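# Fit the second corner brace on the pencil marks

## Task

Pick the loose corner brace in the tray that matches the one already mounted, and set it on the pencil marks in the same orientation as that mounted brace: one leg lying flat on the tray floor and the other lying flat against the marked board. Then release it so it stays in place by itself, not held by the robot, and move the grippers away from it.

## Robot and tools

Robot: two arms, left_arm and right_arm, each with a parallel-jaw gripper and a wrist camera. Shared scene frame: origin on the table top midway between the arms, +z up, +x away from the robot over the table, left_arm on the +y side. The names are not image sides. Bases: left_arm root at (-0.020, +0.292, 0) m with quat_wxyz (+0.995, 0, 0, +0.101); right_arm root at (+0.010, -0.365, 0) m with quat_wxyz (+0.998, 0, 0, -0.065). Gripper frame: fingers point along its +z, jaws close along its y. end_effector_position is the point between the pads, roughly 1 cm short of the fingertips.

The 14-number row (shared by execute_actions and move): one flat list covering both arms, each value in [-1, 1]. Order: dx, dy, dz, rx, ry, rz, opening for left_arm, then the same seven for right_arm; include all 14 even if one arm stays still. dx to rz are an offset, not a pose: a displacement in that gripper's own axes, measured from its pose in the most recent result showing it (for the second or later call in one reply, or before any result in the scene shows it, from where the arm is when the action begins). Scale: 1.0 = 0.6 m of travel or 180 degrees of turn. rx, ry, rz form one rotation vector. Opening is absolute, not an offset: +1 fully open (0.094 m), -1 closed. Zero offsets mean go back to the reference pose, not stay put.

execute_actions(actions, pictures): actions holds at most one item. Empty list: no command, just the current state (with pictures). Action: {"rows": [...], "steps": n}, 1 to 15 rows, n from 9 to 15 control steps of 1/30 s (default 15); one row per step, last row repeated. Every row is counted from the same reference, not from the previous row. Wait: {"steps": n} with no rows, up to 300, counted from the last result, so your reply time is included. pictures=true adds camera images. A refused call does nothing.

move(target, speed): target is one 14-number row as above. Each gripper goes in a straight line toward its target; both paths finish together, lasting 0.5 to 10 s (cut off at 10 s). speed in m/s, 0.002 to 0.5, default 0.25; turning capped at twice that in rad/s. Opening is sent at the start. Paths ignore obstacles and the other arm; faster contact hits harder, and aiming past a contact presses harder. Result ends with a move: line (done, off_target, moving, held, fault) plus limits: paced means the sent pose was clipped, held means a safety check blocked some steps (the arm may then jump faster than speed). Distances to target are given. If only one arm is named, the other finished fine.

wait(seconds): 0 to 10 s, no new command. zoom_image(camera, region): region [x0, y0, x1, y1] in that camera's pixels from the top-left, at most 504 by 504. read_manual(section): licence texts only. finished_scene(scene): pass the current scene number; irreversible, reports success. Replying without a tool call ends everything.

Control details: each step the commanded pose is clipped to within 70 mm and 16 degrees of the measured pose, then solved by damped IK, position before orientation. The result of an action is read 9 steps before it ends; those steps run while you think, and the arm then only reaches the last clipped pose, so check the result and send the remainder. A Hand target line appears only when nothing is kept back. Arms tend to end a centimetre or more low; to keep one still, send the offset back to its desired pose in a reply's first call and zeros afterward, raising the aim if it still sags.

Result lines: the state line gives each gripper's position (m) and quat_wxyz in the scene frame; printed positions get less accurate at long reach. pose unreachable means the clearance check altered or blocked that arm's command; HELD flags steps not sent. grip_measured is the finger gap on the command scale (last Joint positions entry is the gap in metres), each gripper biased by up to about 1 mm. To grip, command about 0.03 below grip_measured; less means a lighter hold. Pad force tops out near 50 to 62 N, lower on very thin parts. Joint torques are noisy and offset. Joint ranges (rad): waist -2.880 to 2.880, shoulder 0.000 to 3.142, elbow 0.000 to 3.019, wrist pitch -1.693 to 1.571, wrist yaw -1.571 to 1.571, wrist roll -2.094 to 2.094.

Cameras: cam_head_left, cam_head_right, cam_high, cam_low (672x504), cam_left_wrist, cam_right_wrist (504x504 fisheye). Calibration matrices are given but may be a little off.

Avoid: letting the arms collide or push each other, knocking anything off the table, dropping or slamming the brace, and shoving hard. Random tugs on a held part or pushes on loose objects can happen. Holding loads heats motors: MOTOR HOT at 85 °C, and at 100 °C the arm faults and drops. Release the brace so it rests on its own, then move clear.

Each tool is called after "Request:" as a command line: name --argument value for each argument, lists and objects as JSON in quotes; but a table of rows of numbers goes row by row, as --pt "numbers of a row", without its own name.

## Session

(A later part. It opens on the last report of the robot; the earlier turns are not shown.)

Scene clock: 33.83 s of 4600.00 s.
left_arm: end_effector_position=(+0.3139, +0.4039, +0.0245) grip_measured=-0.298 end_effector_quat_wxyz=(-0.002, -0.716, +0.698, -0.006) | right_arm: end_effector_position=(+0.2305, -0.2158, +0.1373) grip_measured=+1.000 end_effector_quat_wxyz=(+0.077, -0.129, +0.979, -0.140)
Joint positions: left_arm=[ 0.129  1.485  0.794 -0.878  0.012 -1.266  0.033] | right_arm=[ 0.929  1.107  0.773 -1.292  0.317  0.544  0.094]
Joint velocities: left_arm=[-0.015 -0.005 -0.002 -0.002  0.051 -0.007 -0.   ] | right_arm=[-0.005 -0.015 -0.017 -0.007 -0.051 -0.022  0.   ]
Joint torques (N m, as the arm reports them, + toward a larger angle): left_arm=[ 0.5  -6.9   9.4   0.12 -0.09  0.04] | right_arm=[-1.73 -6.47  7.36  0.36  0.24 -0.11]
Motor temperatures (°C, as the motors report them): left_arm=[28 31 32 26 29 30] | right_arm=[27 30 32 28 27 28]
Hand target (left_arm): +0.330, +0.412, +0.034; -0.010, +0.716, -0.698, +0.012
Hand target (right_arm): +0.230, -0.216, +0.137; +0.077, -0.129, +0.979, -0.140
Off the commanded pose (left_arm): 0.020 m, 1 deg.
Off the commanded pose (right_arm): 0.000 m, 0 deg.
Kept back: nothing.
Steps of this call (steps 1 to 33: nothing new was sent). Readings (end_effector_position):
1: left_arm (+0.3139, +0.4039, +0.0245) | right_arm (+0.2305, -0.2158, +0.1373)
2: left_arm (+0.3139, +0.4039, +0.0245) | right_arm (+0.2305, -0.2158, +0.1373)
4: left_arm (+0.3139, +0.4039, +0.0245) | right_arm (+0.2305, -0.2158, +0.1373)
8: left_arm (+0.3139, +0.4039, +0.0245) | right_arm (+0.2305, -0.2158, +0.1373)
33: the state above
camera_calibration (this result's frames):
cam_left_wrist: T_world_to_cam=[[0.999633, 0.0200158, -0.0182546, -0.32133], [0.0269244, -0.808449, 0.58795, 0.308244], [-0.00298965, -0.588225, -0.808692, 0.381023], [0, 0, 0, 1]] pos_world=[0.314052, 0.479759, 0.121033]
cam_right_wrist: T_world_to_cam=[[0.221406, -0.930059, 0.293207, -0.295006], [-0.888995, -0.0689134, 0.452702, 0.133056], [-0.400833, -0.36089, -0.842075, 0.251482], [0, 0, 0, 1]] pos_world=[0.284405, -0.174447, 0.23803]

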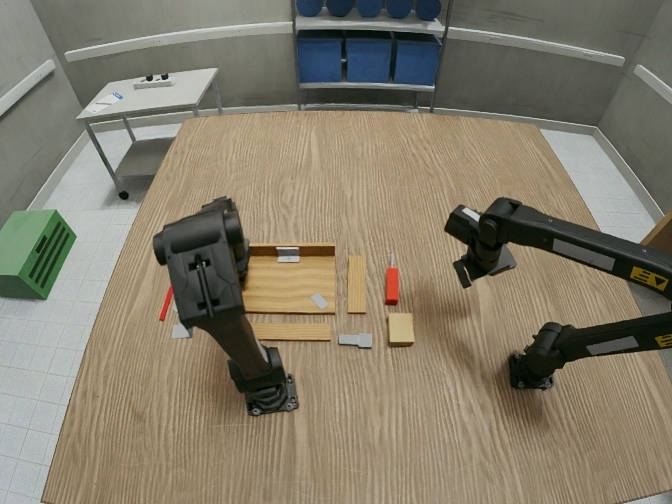

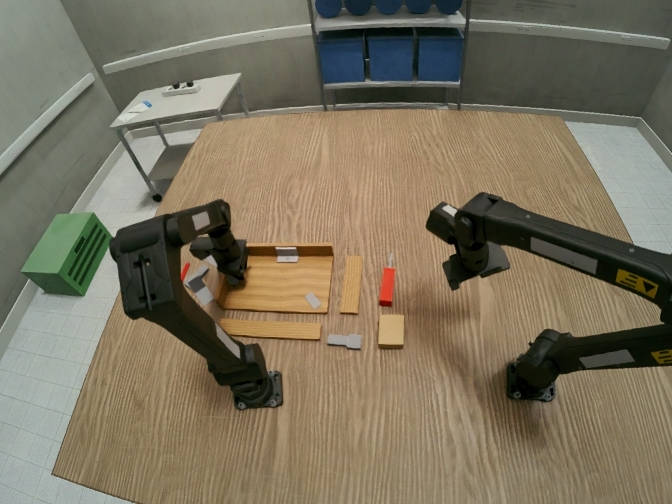

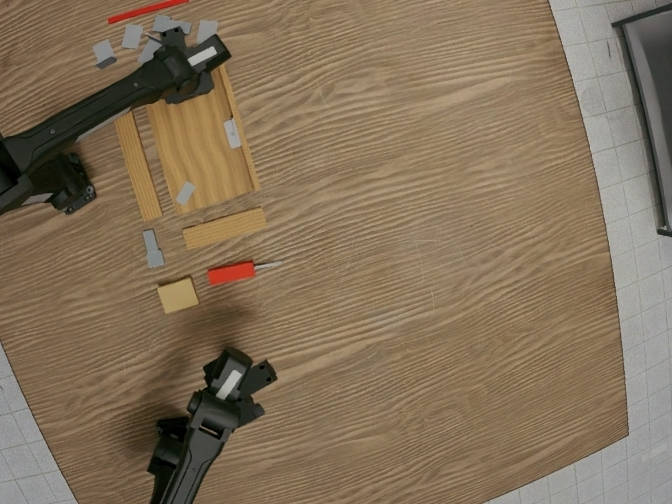

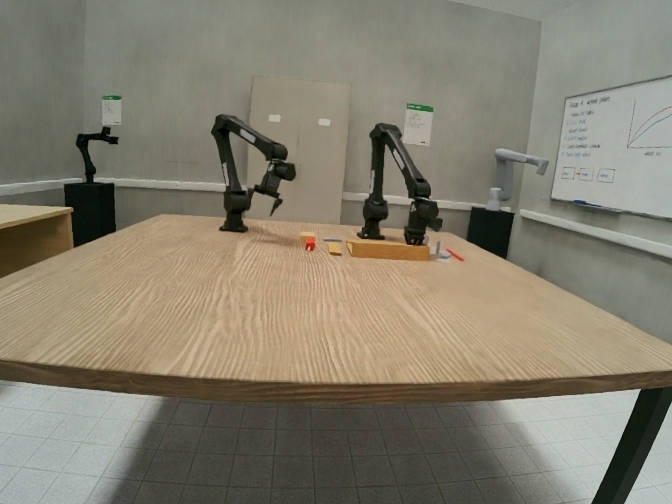

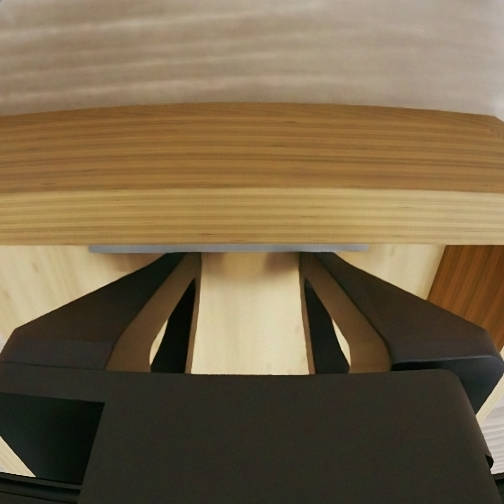

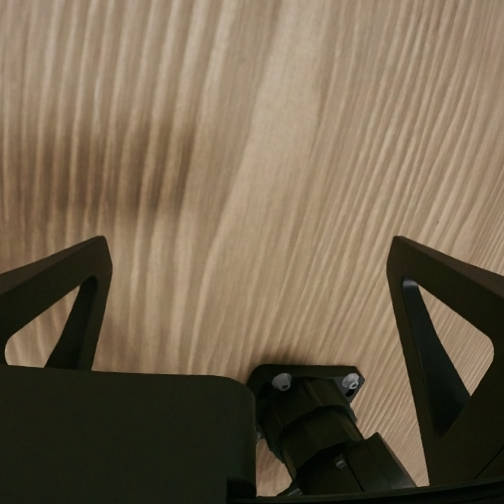

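Request:
execute_actions --actions '[{"rows": [[-0.014,-0.027,-0.015,0.008,-0.002,0,-0.3,0,0,0,0,0,0,1],[-0.0145,-0.027,-0.015,0.008,-0.002,0,-0.3,0,0,0,0,0,0,1],[-0.015,-0.027,-0.015,0.008,-0.002,0,-0.3,0,0,0,0,0,0,1],[-0.0155,-0.027,-0.015,0.008,-0.002,0,-0.3,0,0,0,0,0,0,1],[-0.016,-0.027,-0.015,0.008,-0.002,0,-0.3,0,0,0,0,0,0,1],[-0.0165,-0.027,-0.015,0.008,-0.002,0,-0.3,0,0,0,0,0,0,1],[-0.017,-0.027,-0.015,0.008,-0.002,0,-0.3,0,0,0,0,0,0,1],[-0.0175,-0.027,-0.015,0.008,-0.002,0,-0.3,0,0,0,0,0,0,1],[-0.018,-0.027,-0.015,0.008,-0.002,0,-0.3,0,0,0,0,0,0,1],[-0.0185,-0.027,-0.015,0.008,-0.002,0,-0.3,0,0,0,0,0,0,1],[-0.019,-0.027,-0.015,0.008,-0.002,0,-0.3,0,0,0,0,0,0,1]], "steps": 12}]'

Request:
wait --seconds 0.3

Scene clock: 34.43 s of 4600.00 s.
left_arm: end_effector_position=(+0.3139, +0.4040, +0.0245) grip_measured=-0.298 end_effector_quat_wxyz=(-0.002, -0.716, +0.698, -0.006) | right_arm: end_effector_position=(+0.2305, -0.2158, +0.1373) grip_measured=+1.000 end_effector_quat_wxyz=(+0.077, -0.129, +0.979, -0.140)
Joint positions: left_arm=[ 0.129  1.485  0.794 -0.878  0.012 -1.264  0.033] | right_arm=[ 0.929  1.107  0.773 -1.292  0.317  0.544  0.094]
Joint velocities: left_arm=[ 0.005 -0.005 -0.012  0.012  0.007  0.007  0.   ] | right_arm=[ 0.005 -0.005 -0.002 -0.007 -0.022  0.007  0.   ]
Joint torques (N m, as the arm reports them, + toward a larger angle): left_arm=[ 0.98 -6.64  9.48  0.05 -0.1   0.04] | right_arm=[-1.72 -6.78  7.32  0.51  0.25 -0.11]
Motor temperatures (°C, as the motors report them): left_arm=[28 31 32 26 29 30] | right_arm=[27 30 32 28 27 28]
Steps of this call (steps 1 to 15: nothing new was sent; steps 16 to 18: the first 3 steps of this action). Readings (end_effector_position):
16: left_arm (+0.3139, +0.4039, +0.0245) | right_arm (+0.2305, -0.2158, +0.1373)
17: left_arm (+0.3139, +0.4040, +0.0245) | right_arm (+0.2305, -0.2158, +0.1373)
18: the state above

Scene clock: 35.03 s of 4600.00 s.
left_arm: end_effector_position=(+0.3136, +0.4047, +0.0243) grip_measured=-0.298 end_effector_quat_wxyz=(-0.002, -0.715, +0.700, -0.007) | right_arm: end_effector_position=(+0.2305, -0.2158, +0.1373) grip_measured=+1.000 end_effector_quat_wxyz=(+0.077, -0.129, +0.979, -0.140)
Joint positions: left_arm=[ 0.132  1.485  0.794 -0.878  0.015 -1.257  0.033] | right_arm=[ 0.929  1.107  0.773 -1.292  0.317  0.544  0.094]
Joint velocities: left_arm=[ 0.005  0.005  0.022 -0.007 -0.037  0.007 -0.   ] | right_arm=[-0.005 -0.005  0.007  0.007  0.007  0.022  0.   ]
Joint torques (N m, as the arm reports them, + toward a larger angle): left_arm=[ 1.3  -6.84  9.6   0.03 -0.18  0.02] | right_arm=[-2.06 -6.37  7.32  0.3   0.21 -0.04]
Motor temperatures (°C, as the motors report them): left_arm=[28 31 32 26 29 30] | right_arm=[27 30 32 28 27 28]
Hand target (left_arm): +0.329, +0.416, +0.034; -0.010, +0.716, -0.698, +0.013
Hand target (right_arm): +0.230, -0.216, +0.137; +0.077, -0.129, +0.979, -0.140
Off the commanded pose (left_arm): 0.022 m, 2 deg.
Off the commanded pose (right_arm): 0.000 m, 0 deg.
Kept back: nothing.
Steps of this call (steps 1 to 9: the last 9 steps of your previous action; steps 10 to 18: nothing new was sent). Readings (end_effector_position):
1: left_arm (+0.3138, +0.4041, +0.0245) | right_arm (+0.2305, -0.2158, +0.1373)
2: left_arm (+0.3138, +0.4043, +0.0245) | right_arm (+0.2305, -0.2158, +0.1373)
4: left_arm (+0.3137, +0.4046, +0.0245) | right_arm (+0.2305, -0.2158, +0.1373)
8: left_arm (+0.3136, +0.4047, +0.0243) | right_arm (+0.2305, -0.2158, +0.1373)
18: the state above
camera_calibration (this result's frames):
cam_left_wrist: T_world_to_cam=[[0.999731, 0.0150062, -0.0176826, -0.319049], [0.0225505, -0.807046, 0.590057, 0.309742], [-0.00541616, -0.590297, -0.807168, 0.382973], [0, 0, 0, 1]] pos_world=[0.314053, 0.480832, 0.120716]
cam_right_wrist: T_world_to_cam=[[0.221406, -0.930059, 0.293207, -0.295006], [-0.888995, -0.0689134, 0.452702, 0.133056], [-0.400833, -0.36089, -0.842075, 0.251482], [0, 0, 0, 1]] pos_world=[0.284405, -0.174447, 0.23803]

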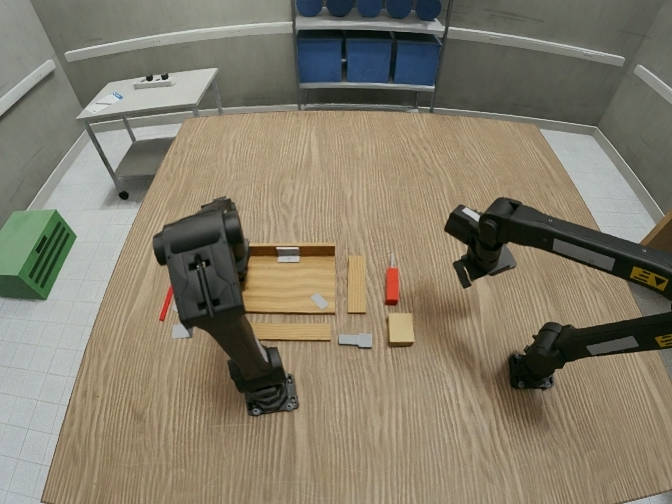

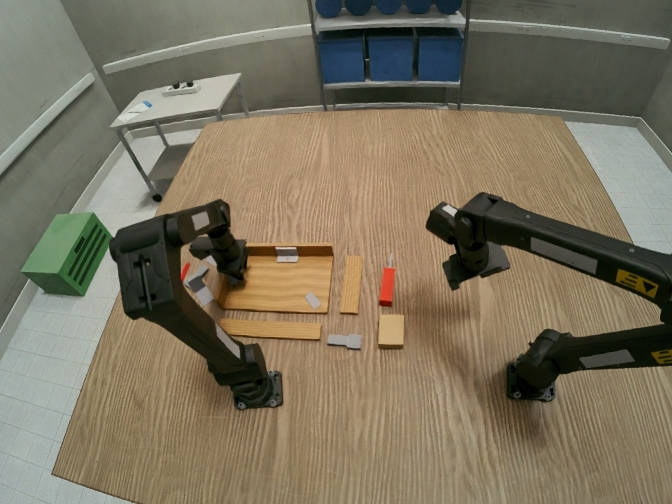

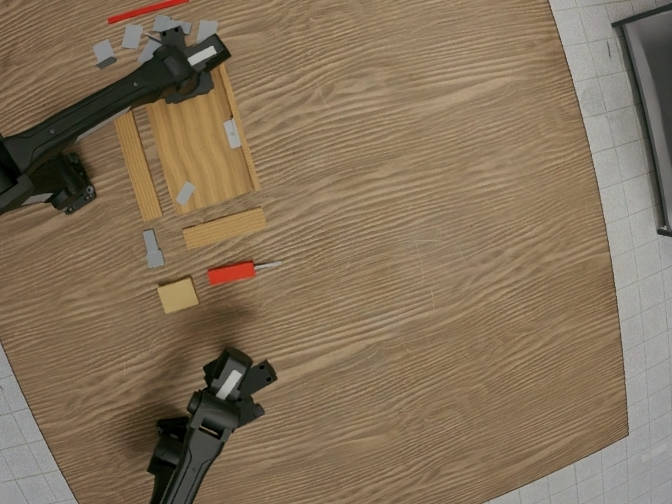

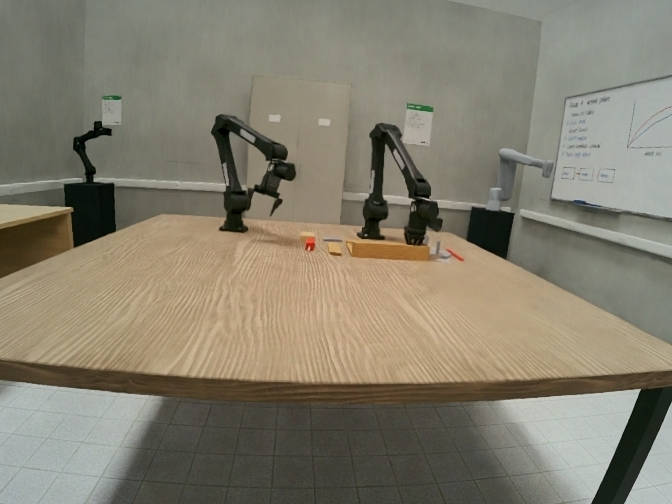

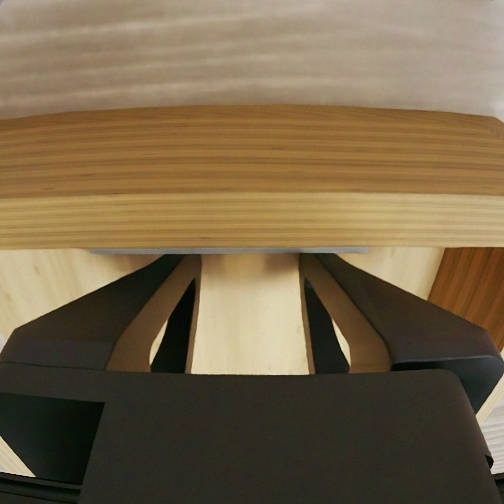

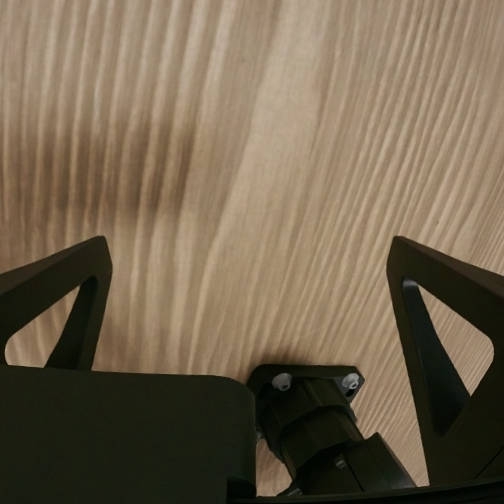

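Request:
execute_actions --actions '[{"rows": [[-0.015,-0.026,-0.016,0.008,-0.002,0,-0.3,0,0,0,0,0,0,1],[-0.011,-0.026,-0.016,0.008,-0.002,0,-0.3,0,0,0,0,0,0,1],[-0.007,-0.026,-0.016,0.008,-0.002,0,-0.3,0,0,0,0,0,0,1],[-0.003,-0.026,-0.016,0.008,-0.002,0,-0.3,0,0,0,0,0,0,1],[0.001,-0.026,-0.016,0.008,-0.002,0,-0.3,0,0,0,0,0,0,1],[0.005,-0.026,-0.016,0.008,-0.002,0,-0.3,0,0,0,0,0,0,1],[0.009,-0.026,-0.017,0.008,-0.002,0,-0.3,0,0,0,0,0,0,1],[0.013,-0.026,-0.018,0.008,-0.002,0,-0.3,0,0,0,0,0,0,1],[0.017,-0.026,-0.019,0.008,-0.002,0,-0.3,0,0,0,0,0,0,1],[0.021,-0.026,-0.020,0.008,-0.002,0,-0.3,0,0,0,0,0,0,1]], "steps": 12}]'

Request:
move --target '[0.08,-0.02,-0.16,0,-0.12,0,0.2,0,0,0,0,0,0,1]' --speed 0.2

Scene clock: 35.83 s of 4600.00 s.
left_arm: end_effector_position=(+0.3136, +0.4046, +0.0243) grip_measured=-0.298 end_effector_quat_wxyz=(-0.002, -0.714, +0.700, -0.007) | right_arm: end_effector_position=(+0.2305, -0.2158, +0.1373) grip_measured=+1.000 end_effector_quat_wxyz=(+0.077, -0.129, +0.979, -0.140)
Joint positions: left_arm=[ 0.132  1.485  0.794 -0.878  0.015 -1.256  0.033] | right_arm=[ 0.929  1.107  0.773 -1.292  0.317  0.544  0.094]
Joint velocities: left_arm=[-0.005 -0.005 -0.007 -0.007 -0.051 -0.022  0.001] | right_arm=[ 0.005 -0.005  0.012  0.002  0.037  0.007  0.   ]
Joint torques (N m, as the arm reports them, + toward a larger angle): left_arm=[ 0.19 -7.36  9.1   0.02 -0.12 -0.06] | right_arm=[-2.19 -6.93  7.36  0.4   0.26 -0.14]
Motor temperatures (°C, as the motors report them): left_arm=[28 31 32 26 29 30] | right_arm=[27 30 32 28 27 28]
Steps of this call (steps 1 to 21: nothing new was sent; steps 22 to 24: the first 3 steps of this action). Readings (end_effector_position):
22: left_arm (+0.3136, +0.4047, +0.0243) | right_arm (+0.2305, -0.2158, +0.1373)
23: left_arm (+0.3136, +0.4046, +0.0243) | right_arm (+0.2305, -0.2158, +0.1373)
24: the state above

Scene clock: 37.83 s of 4600.00 s.
left_arm: end_effector_position=(+0.3146, +0.3429, +0.1035) grip_measured=+0.198 end_effector_quat_wxyz=(+0.117, -0.696, +0.695, +0.139) | right_arm: end_effector_position=(+0.2305, -0.2158, +0.1373) grip_measured=+1.000 end_effector_quat_wxyz=(+0.077, -0.129, +0.979, -0.140)
Joint positions: left_arm=[-0.231  1.348  0.867 -1.133 -0.362 -1.607  0.056] | right_arm=[ 0.929  1.107  0.773 -1.292  0.317  0.544  0.094]
Joint velocities: left_arm=[-0.015 -0.005  0.002  0.012 -0.022  0.007  0.   ] | right_arm=[-0.005 -0.015 -0.007 -0.002  0.022  0.022  0.   ]
Joint torques (N m, as the arm reports them, + toward a larger angle): left_arm=[-0.48 -7.45 10.36 -0.3  -0.61 -0.11] | right_arm=[-2.26 -7.31  7.38  0.33  0.24 -0.09]
Motor temperatures (°C, as the motors report them): left_arm=[28 31 32 26 29 30] | right_arm=[27 30 32 28 27 28]
Hand target (left_arm): +0.328, +0.343, +0.121; -0.131, +0.701, -0.690, -0.126
Hand target (right_arm): +0.230, -0.216, +0.137; +0.077, -0.129, +0.979, -0.140
Off your previous action's commanded pose (left_arm): 0.017 m, 2 deg at its last step (step 9 of this call).
Off your previous action's commanded pose (right_arm): 0.000 m, 0 deg at its last step (step 9 of this call).
Off the commanded pose (left_arm): 0.024 m, 2 deg.
Off the commanded pose (right_arm): 0.000 m, 0 deg.
Kept back: nothing.
move: off_target (left_arm)
camera_calibration (this result's frames):
cam_left_wrist: T_world_to_cam=[[0.998392, 0.00939837, -0.0559097, -0.311437], [0.0231736, -0.96767, 0.251152, 0.303094], [-0.0517418, -0.252044, -0.966332, 0.32541], [0, 0, 0, 1]] pos_world=[0.32075, 0.37824, 0.220919]
cam_right_wrist: T_world_to_cam=[[0.221406, -0.930059, 0.293207, -0.295006], [-0.888995, -0.0689134, 0.452702, 0.133056], [-0.400833, -0.36089, -0.842075, 0.251482], [0, 0, 0, 1]] pos_world=[0.284405, -0.174447, 0.23803]

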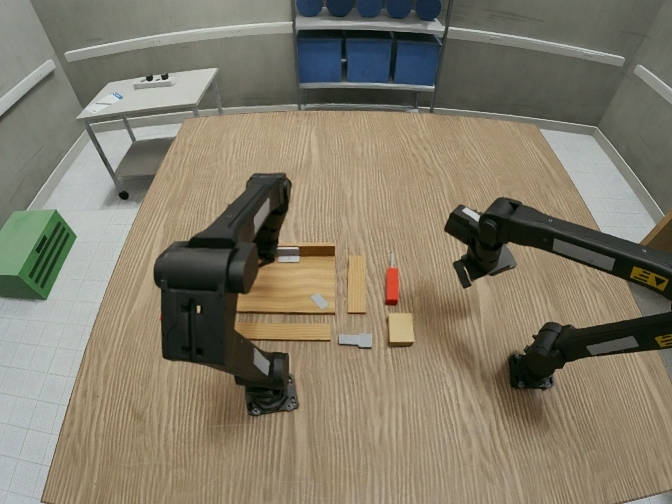

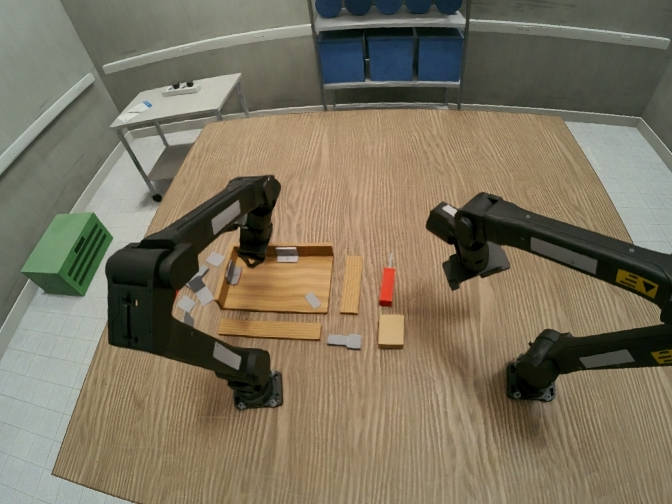

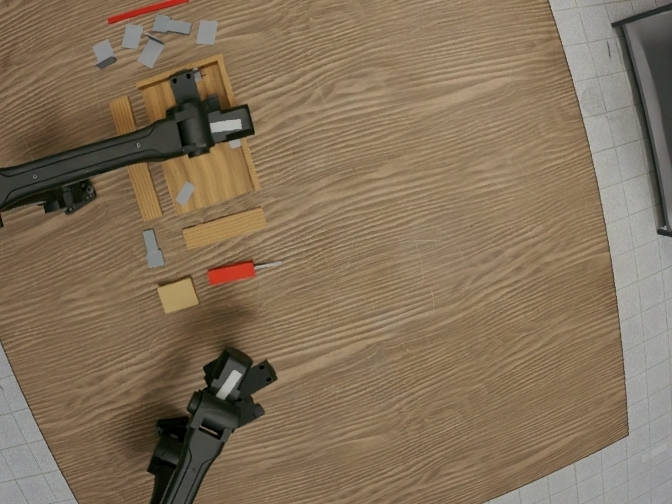

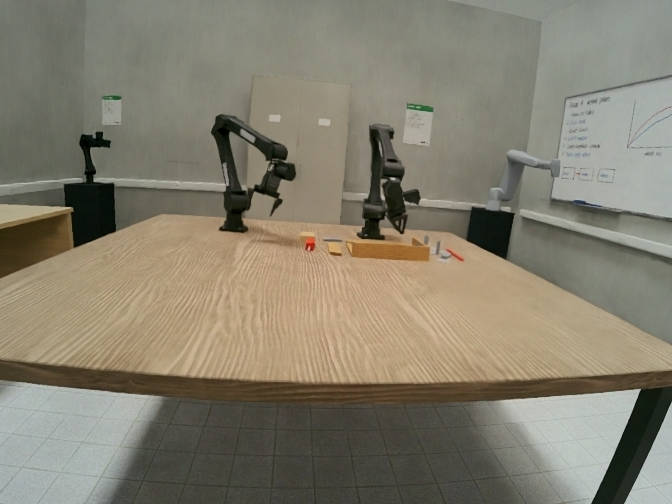

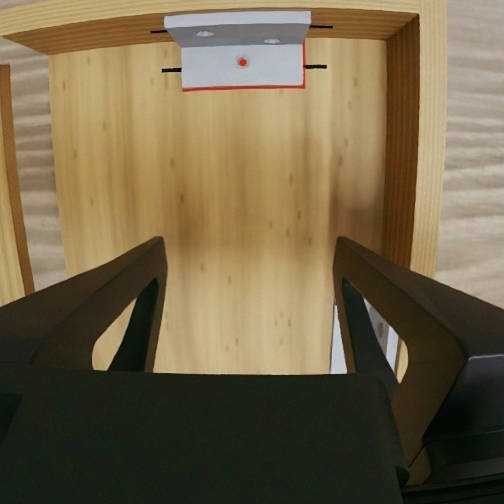

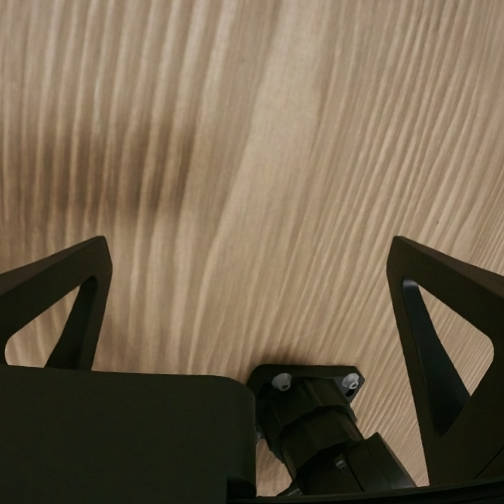

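Request:
move --target '[0.03,0.05,-0.14,0,0,0,1,0,0,0,0,0,0,1]' --speed 0.3

Scene clock: 39.03 s of 4600.00 s.
left_arm: end_effector_position=(+0.2757, +0.2987, +0.1637) grip_measured=+1.000 end_effector_quat_wxyz=(+0.111, -0.691, +0.699, +0.149) | right_arm: end_effector_position=(+0.2305, -0.2158, +0.1373) grip_measured=+1.000 end_effector_quat_wxyz=(+0.077, -0.129, +0.979, -0.140)
Joint positions: left_arm=[-0.381  1.213  0.916 -1.395 -0.354 -1.76   0.094] | right_arm=[ 0.929  1.107  0.773 -1.292  0.317  0.544  0.094]
Joint velocities: left_arm=[ 0.005 -0.015  0.007 -0.002 -0.051 -0.11   0.   ] | right_arm=[-0.005 -0.005 -0.012  0.007 -0.007  0.007  0.   ]
Joint torques (N m, as the arm reports them, + toward a larger angle): left_arm=[ 0.17 -5.46 10.59 -0.57 -0.37 -0.14] | right_arm=[-2.18 -6.84  7.47  0.4   0.27 -0.1 ]
Motor temperatures (°C, as the motors report them): left_arm=[28 31 32 26 29 30] | right_arm=[27 30 32 28 27 28]
Hand target (left_arm): +0.285, +0.296, +0.177; -0.117, +0.696, -0.695, -0.139
Hand target (right_arm): +0.230, -0.216, +0.137; +0.077, -0.129, +0.979, -0.140
Off the commanded pose (left_arm): 0.017 m, 1 deg.
Off the commanded pose (right_arm): 0.000 m, 0 deg.
Kept back: nothing.
move: off_target (left_arm)
camera_calibration (this result's frames):
cam_left_wrist: T_world_to_cam=[[0.996848, 0.00264854, -0.0792926, -0.262569], [0.0220584, -0.969288, 0.244937, 0.247924], [-0.0762087, -0.245914, -0.966291, 0.375335], [0, 0, 0, 1]] pos_world=[0.284876, 0.333305, 0.281137]
cam_right_wrist: T_world_to_cam=[[0.221406, -0.930059, 0.293207, -0.295006], [-0.888995, -0.0689134, 0.452702, 0.133056], [-0.400833, -0.36089, -0.842075, 0.251482], [0, 0, 0, 1]] pos_world=[0.284405, -0.174447, 0.23803]

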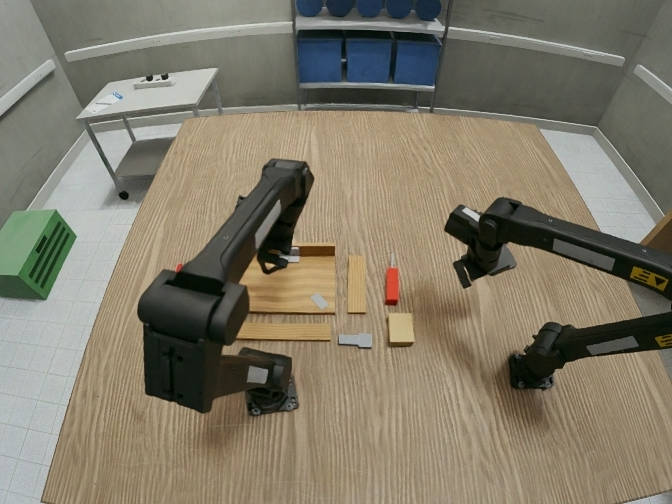

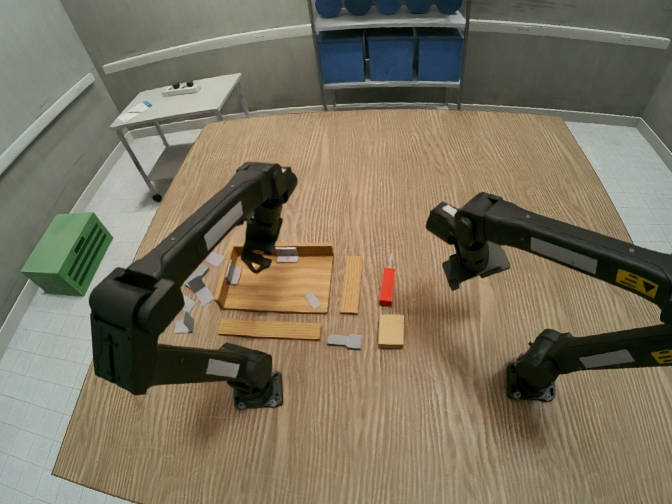

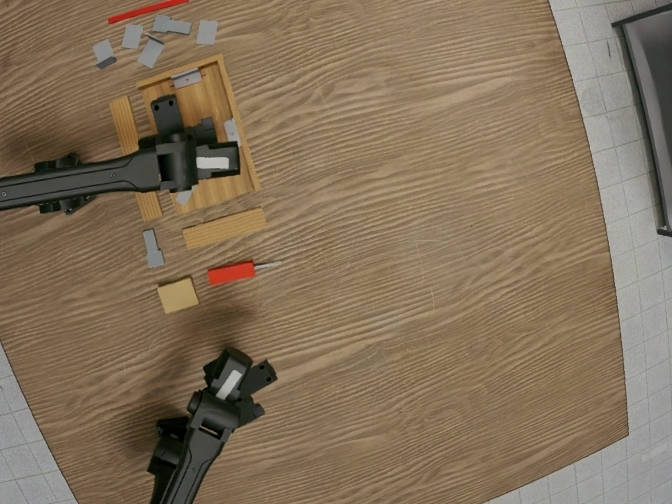

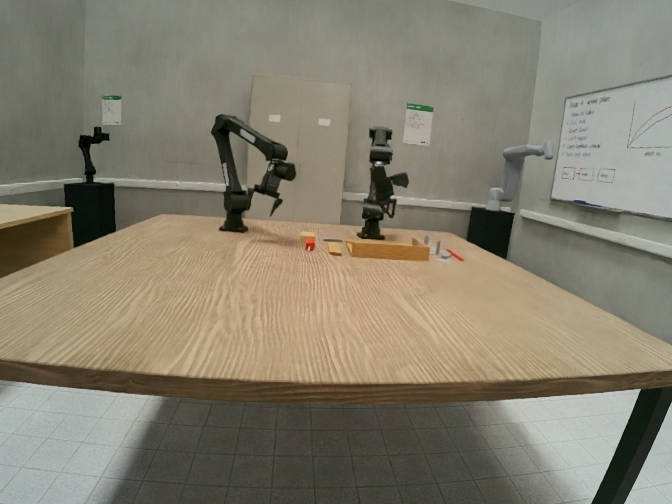

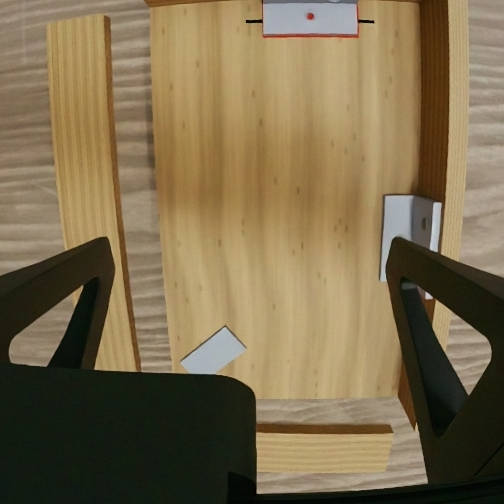

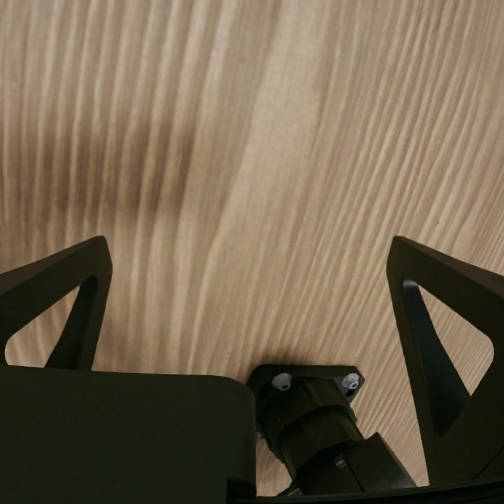

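Request:
finished_scene --scene 2

The scene is finished: the task was done.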